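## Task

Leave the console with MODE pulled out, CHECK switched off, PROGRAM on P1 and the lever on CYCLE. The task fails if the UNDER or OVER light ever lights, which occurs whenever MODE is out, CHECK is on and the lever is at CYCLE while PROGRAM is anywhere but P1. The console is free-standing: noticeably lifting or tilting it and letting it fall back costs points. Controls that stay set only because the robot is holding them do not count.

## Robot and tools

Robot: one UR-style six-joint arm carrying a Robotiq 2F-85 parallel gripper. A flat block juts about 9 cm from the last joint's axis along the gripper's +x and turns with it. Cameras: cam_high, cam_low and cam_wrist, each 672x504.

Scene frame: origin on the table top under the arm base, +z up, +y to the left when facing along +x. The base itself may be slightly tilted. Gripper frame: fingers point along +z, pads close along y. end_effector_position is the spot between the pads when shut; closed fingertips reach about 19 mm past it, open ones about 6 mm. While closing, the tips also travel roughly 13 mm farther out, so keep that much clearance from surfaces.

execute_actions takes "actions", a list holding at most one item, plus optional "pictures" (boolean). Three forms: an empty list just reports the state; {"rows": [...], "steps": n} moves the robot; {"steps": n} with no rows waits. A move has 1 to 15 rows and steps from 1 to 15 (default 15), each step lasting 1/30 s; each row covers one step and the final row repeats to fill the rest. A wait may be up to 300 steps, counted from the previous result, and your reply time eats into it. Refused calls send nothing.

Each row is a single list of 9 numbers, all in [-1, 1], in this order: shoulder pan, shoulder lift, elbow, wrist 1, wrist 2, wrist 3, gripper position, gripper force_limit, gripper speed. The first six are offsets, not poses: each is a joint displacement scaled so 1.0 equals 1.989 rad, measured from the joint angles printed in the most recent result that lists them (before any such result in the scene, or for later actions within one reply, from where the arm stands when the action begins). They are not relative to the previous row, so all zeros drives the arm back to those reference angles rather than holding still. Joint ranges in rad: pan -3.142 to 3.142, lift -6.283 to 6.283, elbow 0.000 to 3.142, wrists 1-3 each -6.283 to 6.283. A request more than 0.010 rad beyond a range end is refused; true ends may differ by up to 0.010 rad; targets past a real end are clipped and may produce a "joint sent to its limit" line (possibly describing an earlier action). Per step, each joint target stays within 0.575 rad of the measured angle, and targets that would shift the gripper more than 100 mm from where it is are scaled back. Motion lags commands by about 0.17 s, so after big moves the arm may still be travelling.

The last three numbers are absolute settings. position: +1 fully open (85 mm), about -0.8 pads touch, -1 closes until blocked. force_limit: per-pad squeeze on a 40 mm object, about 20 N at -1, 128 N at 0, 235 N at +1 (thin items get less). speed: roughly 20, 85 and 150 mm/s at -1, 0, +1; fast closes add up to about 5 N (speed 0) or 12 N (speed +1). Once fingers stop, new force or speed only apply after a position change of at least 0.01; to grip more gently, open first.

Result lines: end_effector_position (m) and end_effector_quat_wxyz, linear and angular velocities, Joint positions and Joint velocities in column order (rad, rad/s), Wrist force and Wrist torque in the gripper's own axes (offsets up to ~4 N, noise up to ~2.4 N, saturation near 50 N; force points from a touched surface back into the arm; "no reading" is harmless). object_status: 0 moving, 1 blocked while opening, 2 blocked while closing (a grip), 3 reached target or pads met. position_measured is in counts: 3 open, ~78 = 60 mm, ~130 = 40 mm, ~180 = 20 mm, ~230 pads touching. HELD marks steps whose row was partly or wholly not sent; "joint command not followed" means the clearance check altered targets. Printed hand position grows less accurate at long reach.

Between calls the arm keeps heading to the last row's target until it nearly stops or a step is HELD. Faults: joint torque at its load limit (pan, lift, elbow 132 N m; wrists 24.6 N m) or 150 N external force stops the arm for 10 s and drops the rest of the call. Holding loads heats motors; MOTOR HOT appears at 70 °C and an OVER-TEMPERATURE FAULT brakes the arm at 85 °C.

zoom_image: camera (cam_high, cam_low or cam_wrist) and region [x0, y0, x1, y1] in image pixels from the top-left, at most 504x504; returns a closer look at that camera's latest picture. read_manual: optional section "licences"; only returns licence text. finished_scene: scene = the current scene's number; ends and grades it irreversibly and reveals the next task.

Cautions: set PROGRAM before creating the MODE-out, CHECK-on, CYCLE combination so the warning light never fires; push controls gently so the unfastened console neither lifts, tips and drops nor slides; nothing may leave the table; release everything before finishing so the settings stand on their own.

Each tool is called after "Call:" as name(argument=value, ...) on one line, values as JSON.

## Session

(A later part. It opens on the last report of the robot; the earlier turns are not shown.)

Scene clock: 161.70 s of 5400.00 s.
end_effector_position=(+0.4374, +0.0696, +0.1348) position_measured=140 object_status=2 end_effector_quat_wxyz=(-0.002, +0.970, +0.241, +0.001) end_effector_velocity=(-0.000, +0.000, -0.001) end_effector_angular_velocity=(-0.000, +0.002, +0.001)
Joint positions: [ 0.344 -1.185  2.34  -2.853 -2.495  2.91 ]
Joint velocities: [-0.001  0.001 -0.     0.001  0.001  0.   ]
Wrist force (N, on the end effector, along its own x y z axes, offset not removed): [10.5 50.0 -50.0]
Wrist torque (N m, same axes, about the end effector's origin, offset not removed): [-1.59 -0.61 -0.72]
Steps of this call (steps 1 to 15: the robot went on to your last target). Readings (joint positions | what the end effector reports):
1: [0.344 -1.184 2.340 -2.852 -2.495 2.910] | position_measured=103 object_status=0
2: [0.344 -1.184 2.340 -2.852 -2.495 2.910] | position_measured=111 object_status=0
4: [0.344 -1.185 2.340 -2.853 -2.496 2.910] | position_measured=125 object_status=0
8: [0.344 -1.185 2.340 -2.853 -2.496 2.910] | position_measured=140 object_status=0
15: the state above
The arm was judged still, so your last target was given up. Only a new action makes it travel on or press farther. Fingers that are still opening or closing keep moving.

Call:
execute_actions(actions=[{"rows": [[0,0,0,0,0,-0.3,-1,-0.3,0]], "steps": 15}], pictures=false)

Call:
execute_actions(actions=[{"steps": 10}])

Scene clock: 174.90 s of 5400.00 s.
end_effector_position=(+0.4456, +0.0729, +0.1455) position_measured=231 object_status=3 end_effector_quat_wxyz=(-0.004, +0.916, +0.400, +0.021) end_effector_velocity=(-0.000, +0.000, -0.000) end_effector_angular_velocity=(+0.000, +0.001, +0.000)
Joint positions: [ 0.361 -1.195  2.336 -2.877 -2.486  2.555]
Joint velocities: [-0.     0.     0.    -0.     0.001 -0.   ]
Wrist force (N, on the end effector, along its own x y z axes, offset not removed): [7.4 6.1 -30.3]
Wrist torque (N m, same axes, about the end effector's origin, offset not removed): [0.48 -0.39 -0.08]
FORCE FAULT: contact force on the arm reached its limit, and the arm stopped for 10 seconds. The contact can be on any part of the arm, not only on its tool. The arm's remaining commands of this call were not run. During the stop the arm's controller moved it back a little, along the way it came. The arm holds still and accepts commands again. Move the arm away from the contact; if what it grips holds it there, let go first. Pushing or pulling that hard again can fault the arm again.
The stop began at step 96 of this call (marked STOPPED below). From that step on the arm followed nothing that you had sent. 4 steps, steps kept back included, did not run and will not run. Nothing is kept back now, and the robot has no last target.
Steps of this call (steps 1 to 84: nothing new was sent; steps 85 to 95: the first 11 steps of this action; steps 96 to 396: the stop). Readings (joint positions | what the end effector reports):
85: [0.344 -1.184 2.340 -2.852 -2.495 2.910] | position_measured=140 object_status=2
86: [0.344 -1.184 2.340 -2.852 -2.495 2.901] | position_measured=140 object_status=2
88: [0.344 -1.184 2.340 -2.852 -2.495 2.831] | position_measured=140 object_status=2
92: [0.344 -1.184 2.340 -2.852 -2.494 2.564] | position_measured=143 object_status=2
96: [0.345 -1.184 2.340 -2.852 -2.492 2.427] | position_measured=153 object_status=0 STOPPED
396: the state above

Scene clock: 174.93 s of 5400.00 s.
end_effector_position=(+0.4457, +0.0729, +0.1455) position_measured=231 object_status=3 end_effector_quat_wxyz=(-0.004, +0.916, +0.400, +0.021) end_effector_velocity=(+0.000, -0.000, +0.000) end_effector_angular_velocity=(+0.000, -0.001, -0.001)
Joint positions: [ 0.361 -1.195  2.336 -2.877 -2.486  2.555]
Joint velocities: [-0.    -0.    -0.    -0.001  0.    -0.   ]
Wrist force (N, on the end effector, along its own x y z axes, offset not removed): [5.2 1.9 -32.0]
Wrist torque (N m, same axes, about the end effector's origin, offset not removed): [-0.31 -0.14 -0.04]
A stop began in an earlier call of the same reply, so what this call sent did not run. Send another action.
Steps of this call (step 1: nothing new was sent). Readings (joint positions | what the end effector reports):
1: the state above
camera_calibration (this result's frames):
cam_wrist: T_world_to_cam=[[0.732854, -0.679738, -0.0296843, -0.269417], [-0.662237, -0.722637, 0.198087, 0.356927], [-0.156098, -0.125511, -0.979735, 0.369488], [0, 0, 0, 1]] pos_world=[0.49149, 0.121171, 0.2833]

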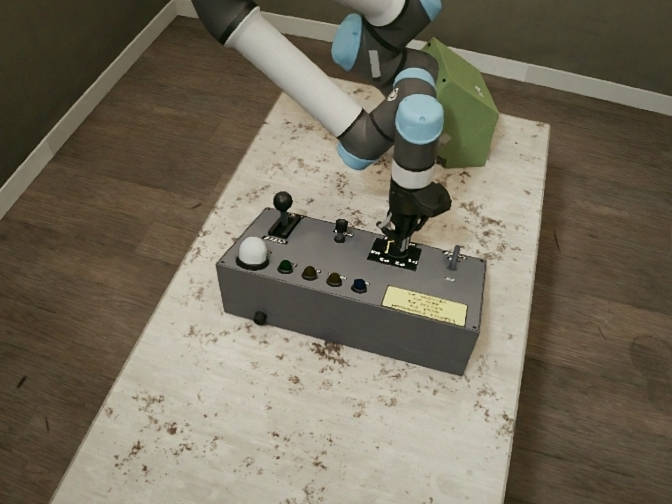

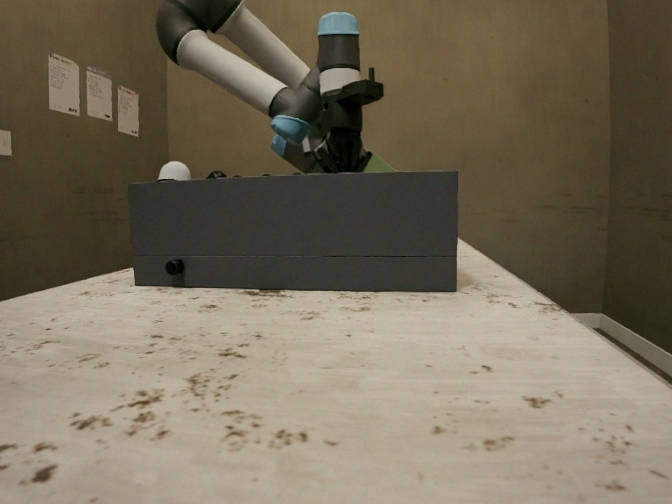

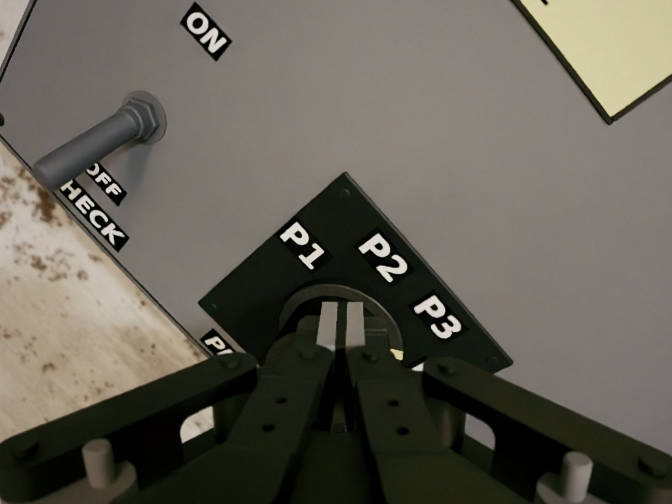

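Call:
execute_actions(actions=[{"rows": [[0,0,0,0,0,0,1,-0.3,0]], "steps": 15}], pictures=false)

Call:
execute_actions(actions=[{"rows": [[0,-0.0044,-0.002,0.0377,-0.0054,0,1,-0.3,0]], "steps": 15}], pictures=false)

Call:
execute_actions(actions=[{"steps": 10}])

Scene clock: 182.70 s of 5400.00 s.
end_effector_position=(+0.4456, +0.0729, +0.1454) position_measured=139 object_status=0 end_effector_quat_wxyz=(-0.004, +0.916, +0.400, +0.021) end_effector_velocity=(+0.000, +0.000, +0.000) end_effector_angular_velocity=(+0.001, -0.001, +0.000)
Joint positions: [ 0.361 -1.195  2.336 -2.877 -2.486  2.555]
Joint velocities: [ 0.     0.    -0.    -0.001  0.    -0.   ]
Wrist force (N, on the end effector, along its own x y z axes, offset not removed): [-0.3 1.5 1.1]
Wrist torque (N m, same axes, about the end effector's origin, offset not removed): [0.20 0.16 0.09]
Steps of this call (steps 1 to 90: nothing new was sent; then 4.27 s passed at rest; steps 91 to 105: all 15 steps of this action). Readings (joint positions | what the end effector reports):
91: [0.361 -1.195 2.336 -2.877 -2.486 2.555] | position_measured=231 object_status=0
92: [0.361 -1.195 2.336 -2.877 -2.486 2.555] | position_measured=231 object_status=0
94: [0.361 -1.195 2.336 -2.876 -2.486 2.555] | position_measured=220 object_status=0
98: [0.361 -1.195 2.336 -2.876 -2.486 2.555] | position_measured=192 object_status=0
105: the state above

Scene clock: 183.20 s of 5400.00 s.
end_effector_position=(+0.4377, +0.0703, +0.1435) position_measured=25 object_status=0 end_effector_quat_wxyz=(-0.002, +0.907, +0.422, +0.002) end_effector_velocity=(-0.002, -0.000, -0.000) end_effector_angular_velocity=(-0.004, +0.007, +0.011)
Joint positions: [ 0.361 -1.203  2.332 -2.803 -2.497  2.555]
Joint velocities: [ 0.    -0.001 -0.001  0.014 -0.002 -0.001]
Wrist force (N, on the end effector, along its own x y z axes, offset not removed): [2.1 1.9 -1.4]
Wrist torque (N m, same axes, about the end effector's origin, offset not removed): [0.20 -0.19 0.04]
Steps of this call (steps 1 to 15: all 15 steps of this action). Readings (joint positions | what the end effector reports):
1: [0.361 -1.195 2.336 -2.876 -2.486 2.555] | position_measured=131 object_status=0
2: [0.361 -1.197 2.335 -2.868 -2.488 2.555] | position_measured=124 object_status=0
4: [0.361 -1.199 2.334 -2.842 -2.492 2.555] | position_measured=109 object_status=0
8: [0.361 -1.202 2.333 -2.814 -2.495 2.555] | position_measured=78 object_status=0
15: the state above

Scene clock: 183.53 s of 5400.00 s.
end_effector_position=(+0.4375, +0.0702, +0.1435) position_measured=3 object_status=0 end_effector_quat_wxyz=(-0.002, +0.906, +0.423, +0.001) end_effector_velocity=(-0.000, -0.000, -0.000) end_effector_angular_velocity=(-0.001, +0.001, +0.001)
Joint positions: [ 0.361 -1.204  2.332 -2.802 -2.497  2.555]
Joint velocities: [-0.001  0.     0.     0.001 -0.    -0.001]
Wrist force (N, on the end effector, along its own x y z axes, offset not removed): [2.4 0.8 0.4]
Wrist torque (N m, same axes, about the end effector's origin, offset not removed): [0.00 -0.24 0.11]
Steps of this call (steps 1 to 10: the robot went on to your last target). Readings (joint positions | what the end effector reports):
1: [0.361 -1.203 2.332 -2.803 -2.497 2.555] | position_measured=18 object_status=0
2: [0.361 -1.203 2.332 -2.803 -2.497 2.555] | position_measured=11 object_status=0
4: [0.361 -1.204 2.332 -2.802 -2.497 2.555] | position_measured=5 object_status=0
8: [0.361 -1.204 2.332 -2.802 -2.497 2.555] | position_measured=3 object_status=0
10: the state above
camera_calibration (this result's frames):
cam_wrist: T_world_to_cam=[[0.76455, -0.643288, -0.0405476, -0.280234], [-0.618492, -0.749882, 0.234828, 0.327469], [-0.181468, -0.154459, -0.971191, 0.377758], [0, 0, 0, 1]] pos_world=[0.485341, 0.12364, 0.278614]

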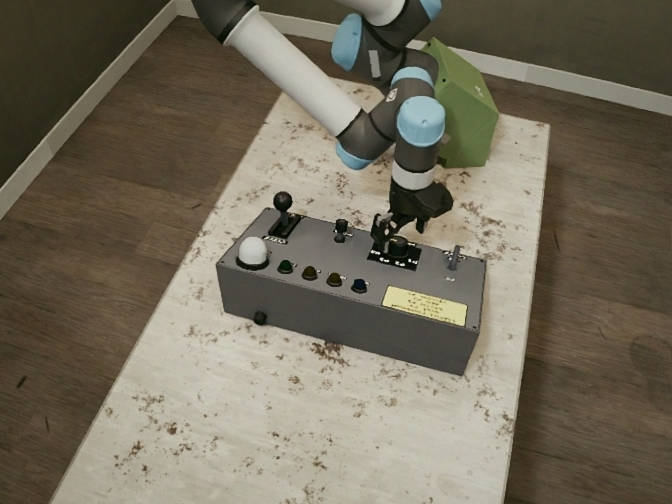

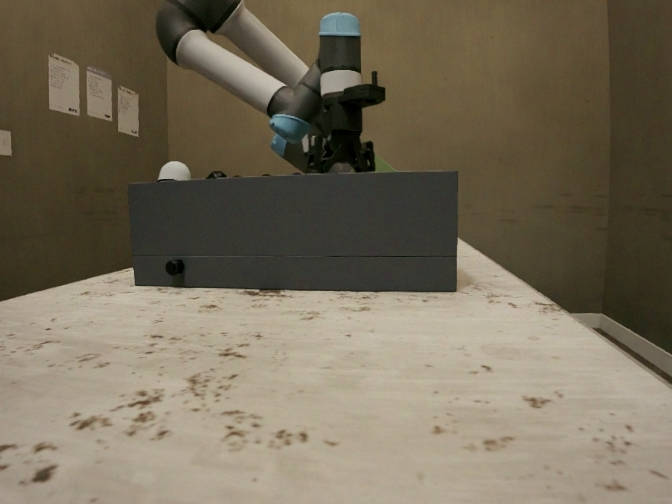

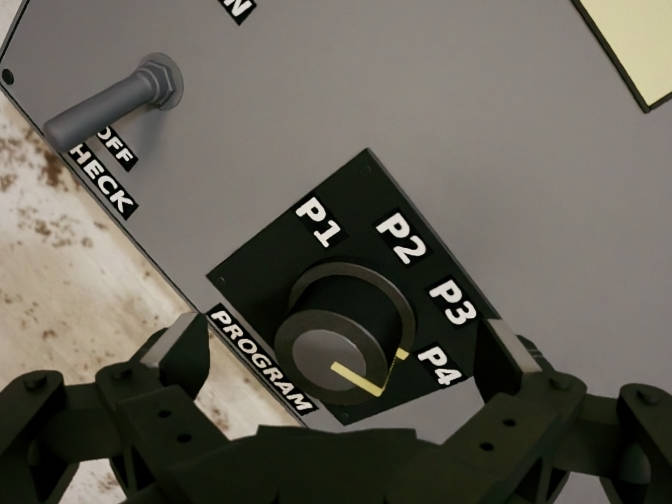

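Call:
execute_actions(actions=[{"rows": [[0,0,0,0,0,0,-1,0.4,0]], "steps": 15}], pictures=false)

Call:
execute_actions(actions=[{"steps": 15}], pictures=false)

Scene clock: 189.90 s of 5400.00 s.
end_effector_position=(+0.4375, +0.0702, +0.1435) position_measured=96 object_status=0 end_effector_quat_wxyz=(-0.002, +0.906, +0.423, +0.001) end_effector_velocity=(+0.000, +0.000, -0.000) end_effector_angular_velocity=(+0.000, +0.000, -0.000)
Joint positions: [ 0.361 -1.204  2.332 -2.802 -2.497  2.555]
Joint velocities: [ 0.     0.001 -0.     0.     0.     0.001]
Wrist force (N, on the end effector, along its own x y z axes, offset not removed): [1.2 1.3 -0.4]
Wrist torque (N m, same axes, about the end effector's origin, offset not removed): [0.05 0.04 0.06]
Steps of this call (steps 1 to 15: the robot went on to your last target; steps 16 to 90: nothing new was sent; then 2.87 s passed at rest; steps 91 to 105: all 15 steps of this action). Readings (joint positions | what the end effector reports):
91: [0.361 -1.204 2.332 -2.802 -2.497 2.555] | position_measured=3 object_status=0
92: [0.361 -1.204 2.332 -2.802 -2.497 2.555] | position_measured=4 object_status=0
94: [0.361 -1.204 2.332 -2.802 -2.497 2.555] | position_measured=14 object_status=0
98: [0.361 -1.204 2.332 -2.802 -2.497 2.555] | position_measured=43 object_status=0
105: the state above

Scene clock: 190.40 s of 5400.00 s.
end_effector_position=(+0.4385, +0.0698, +0.1439) position_measured=205 object_status=0 end_effector_quat_wxyz=(-0.001, +0.907, +0.422, +0.002) end_effector_velocity=(+0.001, +0.002, +0.002) end_effector_angular_velocity=(+0.008, -0.002, -0.003)
Joint positions: [ 0.361 -1.204  2.331 -2.803 -2.497  2.555]
Joint velocities: [ 0.002 -0.002 -0.003  0.     0.007  0.   ]
Wrist force (N, on the end effector, along its own x y z axes, offset not removed): [47.9 50.0 -50.0]
Wrist torque (N m, same axes, about the end effector's origin, offset not removed): [-1.59 -0.18 -1.12]
Steps of this call (steps 1 to 15: the robot went on to your last target). Readings (joint positions | what the end effector reports):
1: [0.361 -1.204 2.332 -2.802 -2.497 2.555] | position_measured=103 object_status=0
2: [0.361 -1.204 2.332 -2.802 -2.497 2.555] | position_measured=111 object_status=0
4: [0.361 -1.204 2.332 -2.802 -2.497 2.555] | position_measured=126 object_status=0
8: [0.361 -1.204 2.332 -2.802 -2.497 2.555] | position_measured=156 object_status=0
15: the state above
The arm was judged still, so your last target was given up. Only a new action makes it travel on or press farther. Fingers that are still opening or closing keep moving.

Slipping over the top. Open and rethink.

Call:
execute_actions(actions=[{"rows": [[0,0,0,0,0,0,1,0.4,0]], "steps": 15}])

Scene clock: 200.47 s of 5400.00 s.
end_effector_position=(+0.4333, +0.0748, +0.1442) position_measured=233 object_status=3 end_effector_quat_wxyz=(-0.007, +0.904, +0.427, +0.002) end_effector_velocity=(+0.000, -0.000, +0.000) end_effector_angular_velocity=(+0.000, -0.000, +0.000)
Joint positions: [ 0.366 -1.203  2.337 -2.799 -2.486  2.555]
Joint velocities: [-0.    -0.001  0.     0.     0.    -0.001]
Wrist force (N, on the end effector, along its own x y z axes, offset not removed): [2.3 -9.3 -20.6]
Wrist torque (N m, same axes, about the end effector's origin, offset not removed): [0.55 0.10 0.14]
FORCE FAULT: contact force on the arm reached its limit, and the arm stopped for 10 seconds. The contact can be on any part of the arm, not only on its tool. The arm's remaining commands of this call were not run. During the stop the arm's controller moved it back a little, along the way it came. The arm holds still and accepts commands again. Move the arm away from the contact; if what it grips holds it there, let go first. Pushing or pulling that hard again can fault the arm again.
The stop began at step 2 of this call (marked STOPPED below). From that step on the arm followed nothing that you had sent. 15 steps, steps kept back included, did not run and will not run. Nothing is kept back now, and the robot has no last target.
Steps of this call (step 1: nothing new was sent; steps 2 to 302: the stop). Readings (joint positions | what the end effector reports):
1: [0.362 -1.205 2.331 -2.805 -2.498 2.555] | position_measured=212 object_status=0
2: [0.362 -1.205 2.330 -2.806 -2.498 2.555] | position_measured=221 object_status=0 STOPPED
4: [0.363 -1.205 2.330 -2.808 -2.498 2.555] | position_measured=233 object_status=0
8: [0.363 -1.206 2.330 -2.808 -2.498 2.555] | position_measured=233 object_status=0
302: the state above
camera_calibration (this result's frames):
cam_wrist: T_world_to_cam=[[0.770752, -0.635156, -0.0501834, -0.275899], [-0.610028, -0.758397, 0.229566, 0.325843], [-0.183869, -0.146325, -0.971999, 0.378991], [0, 0, 0, 1]] pos_world=[0.481108, 0.127335, 0.27973]

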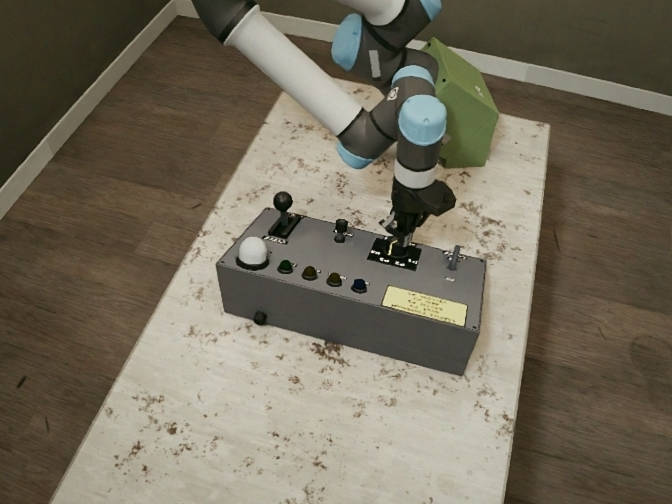

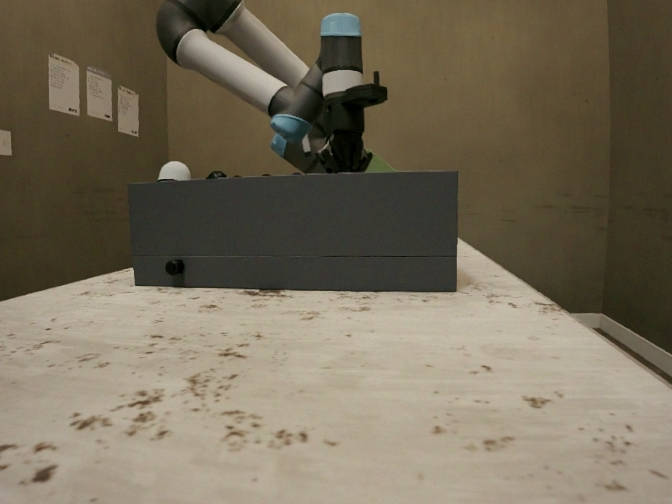

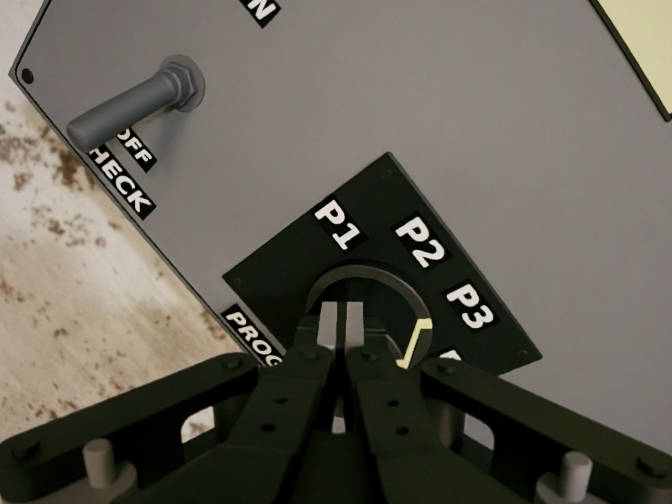

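Call:
execute_actions(actions=[{"rows": [[0,0,0,0,0,0,1,0,0]], "steps": 15}], pictures=false)

Call:
execute_actions(actions=[{"rows": [[-0.0135,0.0043,0.0072,-0.0307,-0.0044,0,1,0,0]], "steps": 15}], pictures=false)

Call:
execute_actions(actions=[{"steps": 10}])

Scene clock: 234.83 s of 5400.00 s.
end_effector_position=(+0.4335, +0.0752, +0.1452) position_measured=3 object_status=3 end_effector_quat_wxyz=(-0.007, +0.904, +0.427, +0.003) end_effector_velocity=(-0.000, +0.000, -0.000) end_effector_angular_velocity=(-0.000, +0.000, +0.001)
Joint positions: [ 0.368 -1.204  2.337 -2.799 -2.486  2.555]
Joint velocities: [ 0.  0.  0.  0. -0.  0.]
Wrist force (N, on the end effector, along its own x y z axes, offset not removed): [2.7 0.2 1.7]
Wrist torque (N m, same axes, about the end effector's origin, offset not removed): [0.00 -0.26 0.04]
FORCE FAULT: contact force on the arm reached its limit, and the arm stopped for 10 seconds. The contact can be on any part of the arm, not only on its tool. The arm's remaining commands of this call were not run. The arm holds still and accepts commands again. Move the arm away from the contact; if what it grips holds it there, let go first. Pushing or pulling that hard again can fault the arm again.
The stop began at step 99 of this call (marked STOPPED below). From that step on the arm followed nothing that you had sent. 7 steps, steps kept back included, did not run and will not run. Nothing is kept back now, and the robot has no last target.
Steps of this call (steps 1 to 90: nothing new was sent; then 21.07 s passed at rest; steps 91 to 98: the first 8 steps of this action; steps 99 to 399: the stop). Readings (joint positions | what the end effector reports):
91: [0.366 -1.203 2.337 -2.799 -2.486 2.555] | position_measured=233 object_status=0
92: [0.366 -1.203 2.337 -2.799 -2.486 2.555] | position_measured=233 object_status=0
94: [0.366 -1.203 2.337 -2.799 -2.486 2.555] | position_measured=222 object_status=0
98: [0.367 -1.203 2.337 -2.799 -2.486 2.555] | position_measured=195 object_status=0
99: [0.367 -1.203 2.337 -2.799 -2.486 2.555] | position_measured=187 object_status=0 STOPPED
399: the state above

Scene clock: 234.87 s of 5400.00 s.
end_effector_position=(+0.4335, +0.0752, +0.1452) position_measured=3 object_status=3 end_effector_quat_wxyz=(-0.007, +0.904, +0.427, +0.003) end_effector_velocity=(+0.000, -0.000, -0.000) end_effector_angular_velocity=(-0.000, +0.000, -0.001)
Joint positions: [ 0.368 -1.204  2.337 -2.799 -2.486  2.555]
Joint velocities: [-0.     0.    -0.     0.    -0.     0.001]
Wrist force (N, on the end effector, along its own x y z axes, offset not removed): [1.7 -0.4 4.4]
Wrist torque (N m, same axes, about the end effector's origin, offset not removed): [0.07 -0.14 0.12]
A stop began in an earlier call of the same reply, so what this call sent did not run. Send another action.
Steps of this call (step 1: nothing new was sent). Readings (joint positions | what the end effector reports):
1: the state above

Scene clock: 234.90 s of 5400.00 s.
end_effector_position=(+0.4335, +0.0752, +0.1452) position_measured=3 object_status=3 end_effector_quat_wxyz=(-0.007, +0.904, +0.427, +0.003) end_effector_velocity=(+0.000, +0.000, +0.000) end_effector_angular_velocity=(-0.000, -0.000, +0.001)
Joint positions: [ 0.368 -1.204  2.337 -2.799 -2.486  2.555]
Joint velocities: [ 0.     0.     0.    -0.    -0.    -0.001]
Wrist force (N, on the end effector, along its own x y z axes, offset not removed): [0.7 0.7 -3.2]
Wrist torque (N m, same axes, about the end effector's origin, offset not removed): [0.04 0.00 0.20]
A stop began in an earlier call of the same reply, so what this call sent did not run. Send another action.
Steps of this call (step 1: nothing new was sent). Readings (joint positions | what the end effector reports):
1: the state above
camera_calibration (this result's frames):
cam_wrist: T_world_to_cam=[[0.771168, -0.634714, -0.0493782, -0.276085], [-0.610114, -0.758972, 0.227425, 0.326433], [-0.181826, -0.145257, -0.972543, 0.37916], [0, 0, 0, 1]] pos_world=[0.481011, 0.127595, 0.280878]

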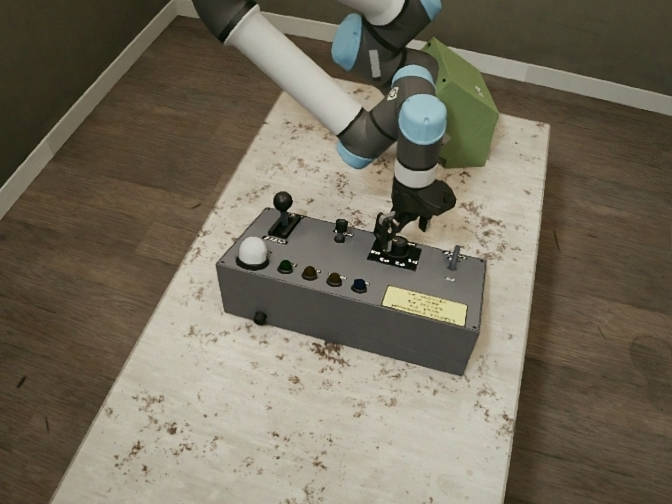

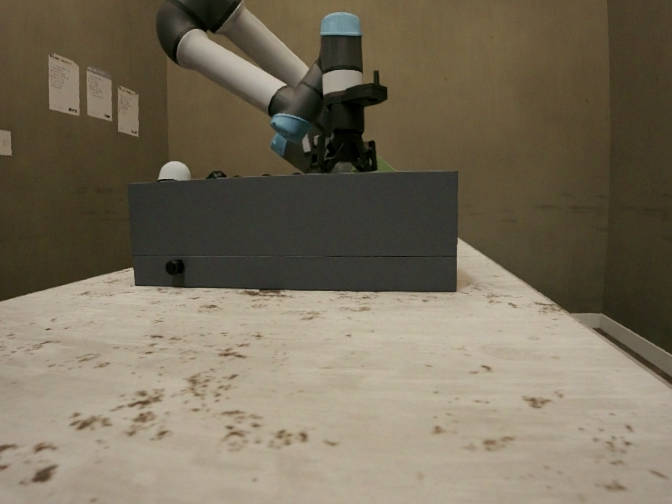

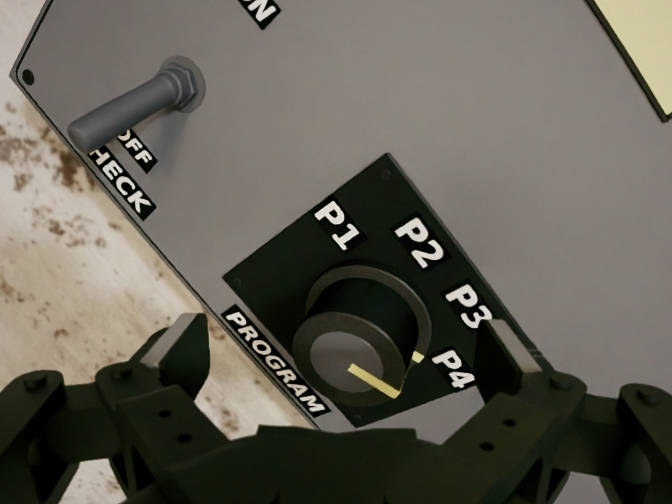

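Call:
execute_actions(actions=[{"rows": [[-0.0145,0.0048,0.0072,-0.0307,-0.0044,0,1,0,0]], "steps": 15}], pictures=false)

Call:
execute_actions(actions=[{"steps": 10}])

Scene clock: 238.27 s of 5400.00 s.
end_effector_position=(+0.4345, +0.0661, +0.1349) position_measured=3 object_status=3 end_effector_quat_wxyz=(-0.002, +0.914, +0.407, +0.002) end_effector_velocity=(+0.000, -0.002, -0.002) end_effector_angular_velocity=(-0.002, -0.001, -0.008)
Joint positions: [ 0.34  -1.194  2.351 -2.859 -2.495  2.555]
Joint velocities: [-0.005  0.001  0.003 -0.011 -0.002 -0.001]
Wrist force (N, on the end effector, along its own x y z axes, offset not removed): [1.3 -0.7 0.2]
Wrist torque (N m, same axes, about the end effector's origin, offset not removed): [-0.15 -0.27 0.06]
Steps of this call (steps 1 to 86: nothing new was sent; steps 87 to 101: all 15 steps of this action). Readings (joint positions | what the end effector reports):
87: [0.368 -1.203 2.337 -2.800 -2.486 2.555] | position_measured=3 object_status=3
88: [0.363 -1.202 2.339 -2.807 -2.488 2.555] | position_measured=3 object_status=3
90: [0.354 -1.199 2.344 -2.829 -2.491 2.555] | position_measured=3 object_status=3
94: [0.344 -1.196 2.349 -2.850 -2.493 2.555] | position_measured=3 object_status=3
101: the state above

Scene clock: 238.60 s of 5400.00 s.
end_effector_position=(+0.4345, +0.0660, +0.1347) position_measured=3 object_status=3 end_effector_quat_wxyz=(-0.002, +0.914, +0.406, +0.002) end_effector_velocity=(-0.000, -0.000, -0.000) end_effector_angular_velocity=(-0.000, +0.000, -0.000)
Joint positions: [ 0.339 -1.194  2.351 -2.86  -2.495  2.555]
Joint velocities: [-0.001  0.     0.    -0.001 -0.     0.   ]
Wrist force (N, on the end effector, along its own x y z axes, offset not removed): [0.7 -1.2 2.3]
Wrist torque (N m, same axes, about the end effector's origin, offset not removed): [-0.23 -0.04 0.04]
Steps of this call (steps 1 to 10: the robot went on to your last target). Readings (joint positions | what the end effector reports):
1: [0.340 -1.194 2.351 -2.859 -2.495 2.555] | position_measured=3 object_status=3
2: [0.340 -1.194 2.351 -2.859 -2.495 2.555] | position_measured=3 object_status=3
4: [0.340 -1.194 2.351 -2.860 -2.495 2.555] | position_measured=3 object_status=3
8: [0.339 -1.194 2.351 -2.860 -2.495 2.555] | position_measured=3 object_status=3
10: the state above
camera_calibration (this result's frames):
cam_wrist: T_world_to_cam=[[0.74065, -0.670705, -0.0398954, -0.268892], [-0.645562, -0.72683, 0.234452, 0.334752], [-0.186246, -0.147892, -0.971309, 0.369703], [0, 0, 0, 1]] pos_world=[0.484114, 0.117637, 0.269884]

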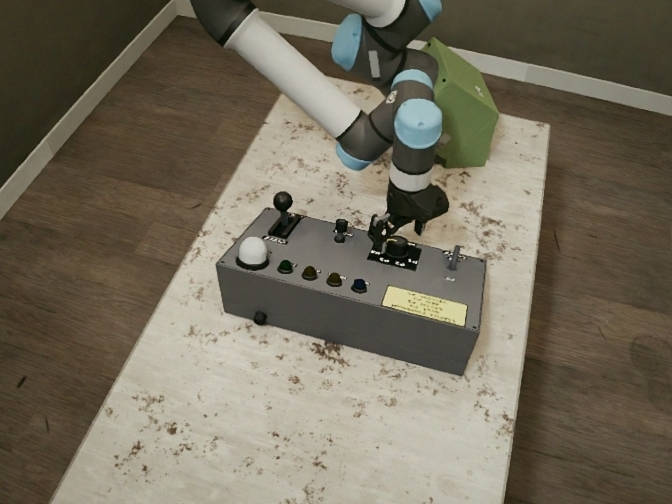

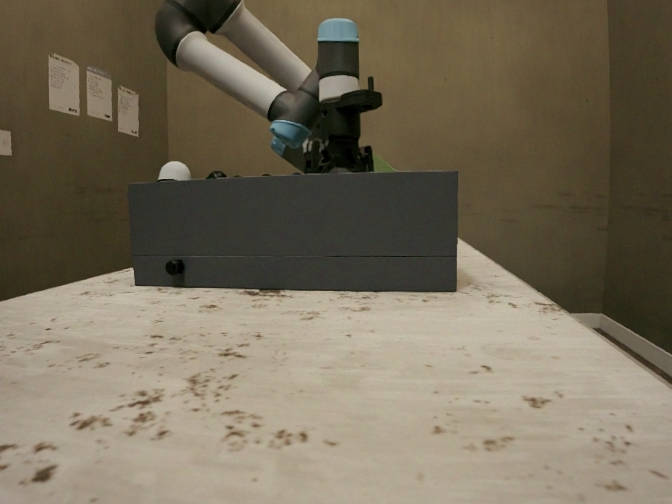

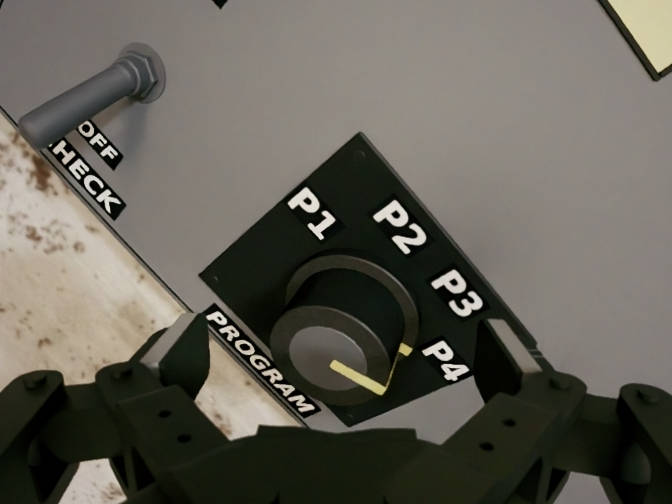

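Call:
execute_actions(actions=[{"rows": [[0,0,0,0,0,0,-1,-0.5,0]], "steps": 15}], pictures=false)

Call:
execute_actions(actions=[{"steps": 12}], pictures=false)

Scene clock: 241.93 s of 5400.00 s.
end_effector_position=(+0.4345, +0.0659, +0.1347) position_measured=96 object_status=0 end_effector_quat_wxyz=(-0.002, +0.914, +0.406, +0.002) end_effector_velocity=(-0.000, -0.000, -0.000) end_effector_angular_velocity=(-0.000, +0.001, +0.000)
Joint positions: [ 0.339 -1.194  2.351 -2.86  -2.495  2.555]
Joint velocities: [-0.001 -0.     0.    -0.    -0.    -0.   ]
Wrist force (N, on the end effector, along its own x y z axes, offset not removed): [1.6 0.4 3.8]
Wrist torque (N m, same axes, about the end effector's origin, offset not removed): [0.04 -0.15 0.13]
Steps of this call (steps 1 to 15: the robot went on to your last target; steps 16 to 85: nothing new was sent; steps 86 to 100: all 15 steps of this action). Readings (joint positions | what the end effector reports):
86: [0.339 -1.194 2.351 -2.860 -2.495 2.555] | position_measured=3 object_status=0
87: [0.339 -1.194 2.351 -2.860 -2.495 2.555] | position_measured=4 object_status=0
89: [0.339 -1.194 2.351 -2.860 -2.495 2.555] | position_measured=14 object_status=0
93: [0.339 -1.194 2.351 -2.860 -2.495 2.555] | position_measured=43 object_status=0
100: the state above

Scene clock: 242.33 s of 5400.00 s.
end_effector_position=(+0.4344, +0.0661, +0.1348) position_measured=144 object_status=2 end_effector_quat_wxyz=(-0.002, +0.914, +0.406, +0.002) end_effector_velocity=(-0.000, -0.000, +0.000) end_effector_angular_velocity=(-0.001, -0.001, +0.000)
Joint positions: [ 0.34  -1.194  2.351 -2.86  -2.495  2.555]
Joint velocities: [ 0.001  0.     0.    -0.    -0.002  0.   ]
Wrist force (N, on the end effector, along its own x y z axes, offset not removed): [-5.5 -30.3 -50.0]
Wrist torque (N m, same axes, about the end effector's origin, offset not removed): [2.25 0.11 -0.68]
Steps of this call (steps 1 to 12: the robot went on to your last target). Readings (joint positions | what the end effector reports):
1: [0.339 -1.194 2.351 -2.860 -2.495 2.555] | position_measured=103 object_status=0
2: [0.339 -1.194 2.351 -2.860 -2.495 2.555] | position_measured=111 object_status=0
4: [0.339 -1.194 2.351 -2.860 -2.495 2.555] | position_measured=126 object_status=0
8: [0.340 -1.194 2.351 -2.860 -2.494 2.555] | position_measured=144 object_status=0
12: the state above

Call:
execute_actions(actions=[{"rows": [[0,0,0,0,0,-0.1,-1,-0.5,0]], "steps": 15}], pictures=false)

Scene clock: 247.83 s of 5400.00 s.
end_effector_position=(+0.4345, +0.0661, +0.1348) position_measured=146 object_status=2 end_effector_quat_wxyz=(-0.001, +0.870, +0.493, +0.002) end_effector_velocity=(+0.000, +0.000, +0.000) end_effector_angular_velocity=(+0.000, -0.001, +0.047)
Joint positions: [ 0.34  -1.194  2.351 -2.86  -2.495  2.362]
Joint velocities: [ 0.001 -0.    -0.     0.     0.    -0.046]
Wrist force (N, on the end effector, along its own x y z axes, offset not removed): [15.3 -40.2 -50.0]
Wrist torque (N m, same axes, about the end effector's origin, offset not removed): [2.28 -0.13 -0.07]
Steps of this call (steps 1 to 15: the robot went on to your last target; steps 16 to 90: nothing new was sent; then 2.00 s passed at rest; steps 91 to 105: all 15 steps of this action). Readings (joint positions | what the end effector reports):
91: [0.339 -1.194 2.351 -2.860 -2.495 2.554] | position_measured=144 object_status=2
92: [0.339 -1.194 2.351 -2.860 -2.495 2.545] | position_measured=144 object_status=2
94: [0.339 -1.194 2.351 -2.860 -2.495 2.486] | position_measured=144 object_status=2
98: [0.340 -1.194 2.351 -2.860 -2.495 2.397] | position_measured=145 object_status=2
105: the state above

Call:
execute_actions(actions=[{"rows": [[0,0,0,0,0,-0.15,-1,-0.5,0]], "steps": 15}])

Scene clock: 257.97 s of 5400.00 s.
end_effector_position=(+0.4395, +0.0649, +0.1424) position_measured=194 object_status=2 end_effector_quat_wxyz=(+0.002, +0.900, +0.437, +0.013) end_effector_velocity=(+0.000, -0.000, +0.000) end_effector_angular_velocity=(+0.000, -0.000, -0.001)
Joint positions: [ 0.352 -1.205  2.351 -2.871 -2.499  2.477]
Joint velocities: [-0. -0. -0. -0.  0. -0.]
Wrist force (N, on the end effector, along its own x y z axes, offset not removed): [-15.3 9.1 -50.0]
Wrist torque (N m, same axes, about the end effector's origin, offset not removed): [0.52 0.37 -1.27]
FORCE FAULT: contact force on the arm reached its limit, and the arm stopped for 10 seconds. The contact can be on any part of the arm, not only on its tool. The arm's remaining commands of this call were not run. During the stop the arm's controller moved it back a little, along the way it came. The arm holds still and accepts commands again. Move the arm away from the contact; if what it grips holds it there, let go first. Pushing or pulling that hard again can fault the arm again.
The stop began at step 4 of this call (marked STOPPED below). From that step on the arm followed nothing that you had sent. 15 steps, steps kept back included, did not run and will not run. Nothing is kept back now, and the robot has no last target.
Steps of this call (steps 1 to 3: the robot went on to your last target; steps 4 to 304: the stop). Readings (joint positions | what the end effector reports):
1: [0.340 -1.194 2.351 -2.860 -2.495 2.360] | position_measured=146 object_status=0
2: [0.340 -1.194 2.351 -2.860 -2.495 2.359] | position_measured=147 object_status=0
4: [0.341 -1.195 2.351 -2.860 -2.493 2.359] | position_measured=153 object_status=0 STOPPED
8: [0.343 -1.196 2.351 -2.860 -2.493 2.359] | position_measured=157 object_status=0
304: the state above
camera_calibration (this result's frames):
cam_wrist: T_world_to_cam=[[0.784916, -0.619143, -0.0238518, -0.298117], [-0.600332, -0.769466, 0.217997, 0.320637], [-0.153324, -0.15679, -0.975658, 0.3647], [0, 0, 0, 1]] pos_world=[0.482403, 0.119323, 0.278814]

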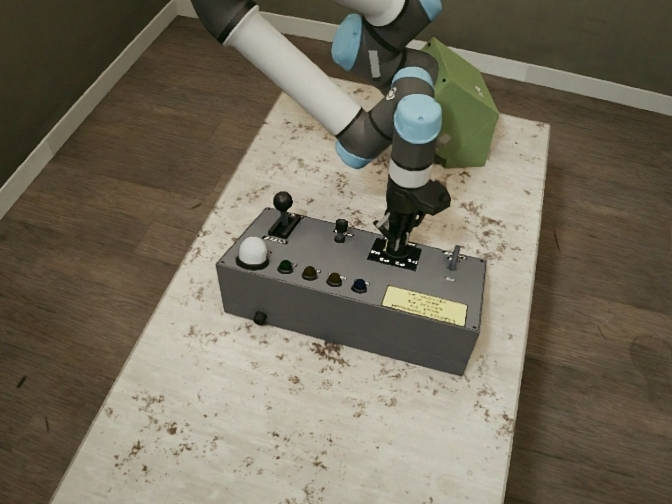

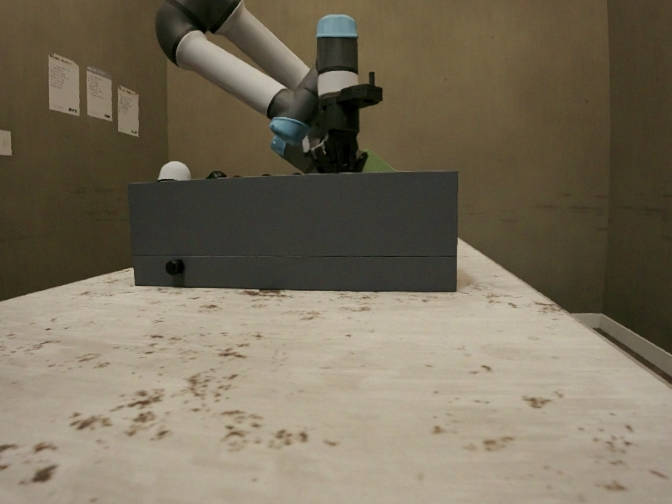

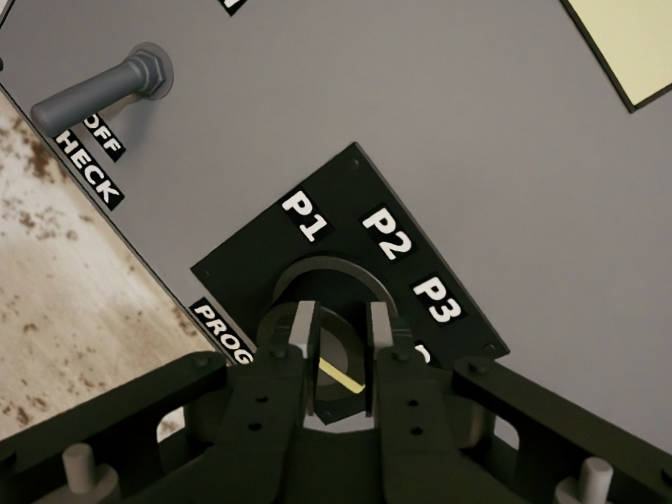

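Call:
execute_actions(actions=[{"rows": [[0.0287,-0.033,-0.0127,0.0845,-0.0025,0,-1,-0.5,0]], "steps": 15}], pictures=false)

Call:
execute_actions(actions=[{"rows": [[0,0,0,0,0,0,1,-0.5,0]], "steps": 15}], pictures=false)

Call:
execute_actions(actions=[{"steps": 15}])

Scene clock: 268.80 s of 5400.00 s.
end_effector_position=(+0.4394, +0.0652, +0.1713) position_measured=231 object_status=3 end_effector_quat_wxyz=(+0.002, +0.878, +0.478, +0.013) end_effector_velocity=(-0.001, -0.000, +0.006) end_effector_angular_velocity=(-0.001, +0.002, +0.021)
Joint positions: [ 0.408 -1.269  2.326 -2.707 -2.503  2.477]
Joint velocities: [ 0.011 -0.013 -0.005  0.037 -0.001  0.001]
Wrist force (N, on the end effector, along its own x y z axes, offset not removed): [3.0 0.3 -0.9]
Wrist torque (N m, same axes, about the end effector's origin, offset not removed): [-0.03 -0.32 0.17]
Steps of this call (steps 1 to 90: nothing new was sent; then 7.33 s passed at rest; steps 91 to 105: all 15 steps of this action). Readings (joint positions | what the end effector reports):
91: [0.352 -1.206 2.350 -2.870 -2.499 2.477] | position_measured=195 object_status=2
92: [0.359 -1.213 2.347 -2.860 -2.499 2.477] | position_measured=195 object_status=2
94: [0.379 -1.236 2.338 -2.807 -2.501 2.477] | position_measured=199 object_status=0
98: [0.399 -1.260 2.330 -2.735 -2.503 2.477] | position_measured=224 object_status=0
105: the state above

Scene clock: 269.30 s of 5400.00 s.
end_effector_position=(+0.4394, +0.0652, +0.1714) position_measured=138 object_status=0 end_effector_quat_wxyz=(+0.002, +0.878, +0.478, +0.013) end_effector_velocity=(-0.000, -0.000, -0.000) end_effector_angular_velocity=(-0.000, +0.001, -0.000)
Joint positions: [ 0.408 -1.269  2.326 -2.707 -2.503  2.477]
Joint velocities: [-0.001 -0.     0.    -0.    -0.    -0.001]
Wrist force (N, on the end effector, along its own x y z axes, offset not removed): [1.5 4.5 2.8]
Wrist torque (N m, same axes, about the end effector's origin, offset not removed): [0.75 -0.22 0.23]
Steps of this call (steps 1 to 15: all 15 steps of this action). Readings (joint positions | what the end effector reports):
1: [0.408 -1.270 2.326 -2.706 -2.503 2.477] | position_measured=231 object_status=0
2: [0.408 -1.270 2.326 -2.706 -2.503 2.477] | position_measured=230 object_status=0
4: [0.408 -1.270 2.326 -2.706 -2.503 2.477] | position_measured=220 object_status=0
8: [0.408 -1.270 2.326 -2.707 -2.503 2.477] | position_measured=191 object_status=0
15: the state above

Scene clock: 269.80 s of 5400.00 s.
end_effector_position=(+0.4394, +0.0652, +0.1713) position_measured=25 object_status=0 end_effector_quat_wxyz=(+0.002, +0.878, +0.478, +0.013) end_effector_velocity=(-0.000, +0.000, +0.000) end_effector_angular_velocity=(+0.000, -0.001, +0.000)
Joint positions: [ 0.408 -1.269  2.326 -2.707 -2.503  2.477]
Joint velocities: [ 0.001 -0.     0.     0.    -0.     0.   ]
Wrist force (N, on the end effector, along its own x y z axes, offset not removed): [1.3 1.6 3.6]
Wrist torque (N m, same axes, about the end effector's origin, offset not removed): [0.16 -0.19 0.07]
Steps of this call (steps 1 to 15: the robot went on to your last target). Readings (joint positions | what the end effector reports):
1: [0.408 -1.269 2.326 -2.707 -2.503 2.477] | position_measured=131 object_status=0
2: [0.408 -1.269 2.326 -2.707 -2.503 2.477] | position_measured=123 object_status=0
4: [0.408 -1.269 2.326 -2.707 -2.503 2.477] | position_measured=108 object_status=0
8: [0.408 -1.269 2.326 -2.707 -2.503 2.477] | position_measured=78 object_status=0
15: the state above
The arm was judged still, so your last target was given up. Only a new action makes it travel on or press farther. Fingers that are still opening or closing keep moving.
camera_calibration (this result's frames):
cam_wrist: T_world_to_cam=[[0.839055, -0.543546, -0.0233309, -0.325938], [-0.526251, -0.821741, 0.218637, 0.285235], [-0.138011, -0.171171, -0.975527, 0.387115], [0, 0, 0, 1]] pos_world=[0.477012, 0.12349, 0.307673]

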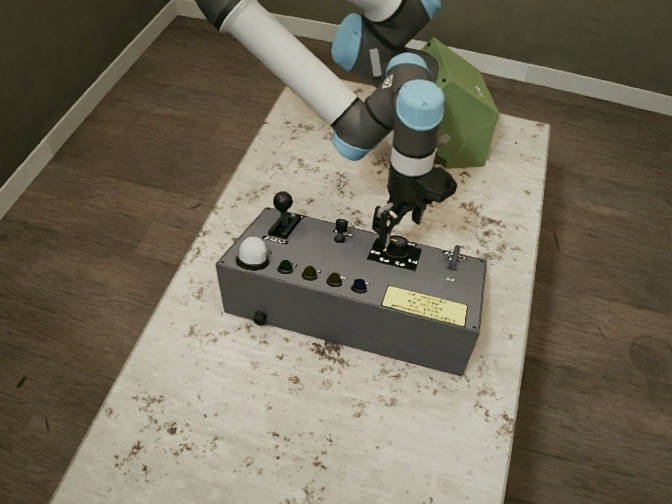

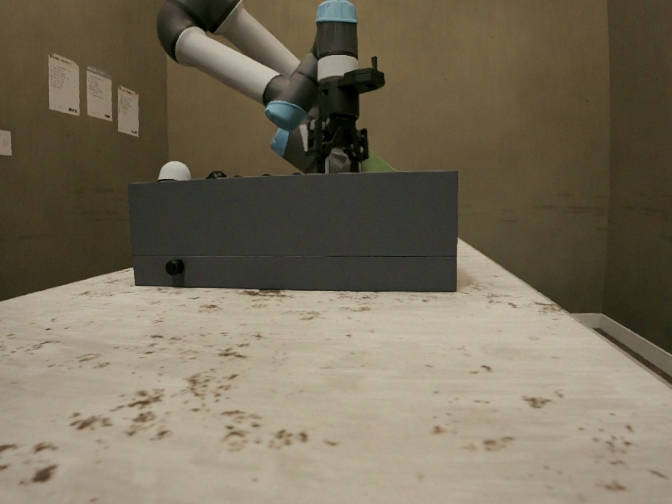

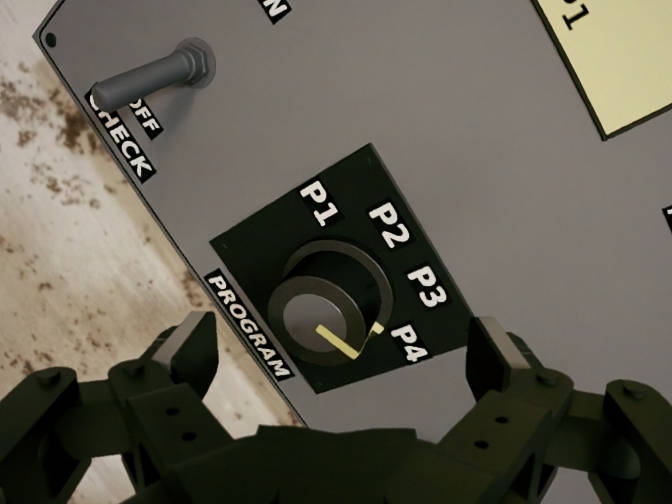

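Call:
execute_actions(actions=[{"rows": [[-0.0347,0.0377,0.0126,-0.0769,0.004,0,1,-0.8,0]], "steps": 15}], pictures=false)

Call:
execute_actions(actions=[{"steps": 10}], pictures=false)

Call:
execute_actions(actions=[{"rows": [[0,0,0,0,0,0,-1,-0.8,0]], "steps": 15}], pictures=false)

Call:
execute_actions(actions=[{"steps": 12}], pictures=false)

Scene clock: 287.33 s of 5400.00 s.
end_effector_position=(+0.4346, +0.0655, +0.1352) position_measured=3 object_status=3 end_effector_quat_wxyz=(-0.001, +0.897, +0.442, +0.002) end_effector_velocity=(-0.000, -0.000, -0.006) end_effector_angular_velocity=(-0.001, +0.001, -0.018)
Joint positions: [ 0.34  -1.196  2.351 -2.856 -2.496  2.477]
Joint velocities: [-0.013  0.014  0.005 -0.033  0.001 -0.001]
Wrist force (N, on the end effector, along its own x y z axes, offset not removed): [2.2 0.7 1.9]
Wrist torque (N m, same axes, about the end effector's origin, offset not removed): [-0.03 -0.28 0.14]
Steps of this call (steps 1 to 90: nothing new was sent; then 14.03 s passed at rest; steps 91 to 105: all 15 steps of this action). Readings (joint positions | what the end effector reports):
91: [0.407 -1.269 2.327 -2.708 -2.503 2.477] | position_measured=3 object_status=3
92: [0.399 -1.261 2.331 -2.717 -2.502 2.477] | position_measured=3 object_status=3
94: [0.375 -1.234 2.339 -2.767 -2.499 2.477] | position_measured=3 object_status=3
98: [0.350 -1.207 2.347 -2.831 -2.497 2.477] | position_measured=3 object_status=3
105: the state above

Scene clock: 287.67 s of 5400.00 s.
end_effector_position=(+0.4346, +0.0654, +0.1345) position_measured=3 object_status=3 end_effector_quat_wxyz=(-0.001, +0.897, +0.441, +0.001) end_effector_velocity=(-0.000, +0.000, -0.000) end_effector_angular_velocity=(-0.000, -0.000, -0.002)
Joint positions: [ 0.339 -1.194  2.351 -2.86  -2.496  2.477]
Joint velocities: [-0.     0.001  0.    -0.002 -0.     0.001]
Wrist force (N, on the end effector, along its own x y z axes, offset not removed): [0.6 -1.5 0.8]
Wrist torque (N m, same axes, about the end effector's origin, offset not removed): [-0.21 0.15 -0.08]
Steps of this call (steps 1 to 10: the robot went on to your last target). Readings (joint positions | what the end effector reports):
1: [0.340 -1.196 2.351 -2.857 -2.496 2.477] | position_measured=3 object_status=3
2: [0.339 -1.195 2.351 -2.858 -2.496 2.477] | position_measured=3 object_status=3
4: [0.339 -1.195 2.351 -2.859 -2.496 2.477] | position_measured=3 object_status=3
8: [0.339 -1.194 2.351 -2.860 -2.496 2.477] | position_measured=3 object_status=3
10: the state above

Scene clock: 288.17 s of 5400.00 s.
end_effector_position=(+0.4346, +0.0654, +0.1345) position_measured=96 object_status=0 end_effector_quat_wxyz=(-0.001, +0.897, +0.441, +0.001) end_effector_velocity=(-0.000, +0.000, -0.000) end_effector_angular_velocity=(-0.000, +0.000, +0.001)
Joint positions: [ 0.339 -1.194  2.351 -2.86  -2.496  2.477]
Joint velocities: [ 0.     0.001  0.    -0.     0.    -0.   ]
Wrist force (N, on the end effector, along its own x y z axes, offset not removed): [0.3 0.1 0.6]
Wrist torque (N m, same axes, about the end effector's origin, offset not removed): [0.05 0.18 0.07]
Steps of this call (steps 1 to 15: all 15 steps of this action). Readings (joint positions | what the end effector reports):
1: [0.339 -1.194 2.351 -2.860 -2.496 2.477] | position_measured=3 object_status=0
2: [0.339 -1.194 2.351 -2.860 -2.496 2.477] | position_measured=4 object_status=0
4: [0.339 -1.194 2.351 -2.860 -2.496 2.477] | position_measured=14 object_status=0
8: [0.339 -1.194 2.351 -2.860 -2.496 2.477] | position_measured=43 object_status=0
15: the state above

Scene clock: 288.57 s of 5400.00 s.
end_effector_position=(+0.4344, +0.0656, +0.1345) position_measured=140 object_status=2 end_effector_quat_wxyz=(-0.001, +0.897, +0.441, +0.001) end_effector_velocity=(+0.000, -0.001, -0.000) end_effector_angular_velocity=(-0.002, -0.000, -0.001)
Joint positions: [ 0.339 -1.194  2.351 -2.86  -2.495  2.477]
Joint velocities: [-0.001 -0.    -0.    -0.    -0.002 -0.   ]
Wrist force (N, on the end effector, along its own x y z axes, offset not removed): [5.7 -44.4 -50.0]
Wrist torque (N m, same axes, about the end effector's origin, offset not removed): [2.04 -0.11 -0.14]
Steps of this call (steps 1 to 12: the robot went on to your last target). Readings (joint positions | what the end effector reports):
1: [0.339 -1.194 2.351 -2.860 -2.496 2.477] | position_measured=103 object_status=0
2: [0.339 -1.194 2.351 -2.860 -2.496 2.477] | position_measured=111 object_status=0
4: [0.339 -1.194 2.351 -2.860 -2.495 2.477] | position_measured=126 object_status=0
8: [0.339 -1.194 2.351 -2.860 -2.495 2.477] | position_measured=140 object_status=0
12: the state above


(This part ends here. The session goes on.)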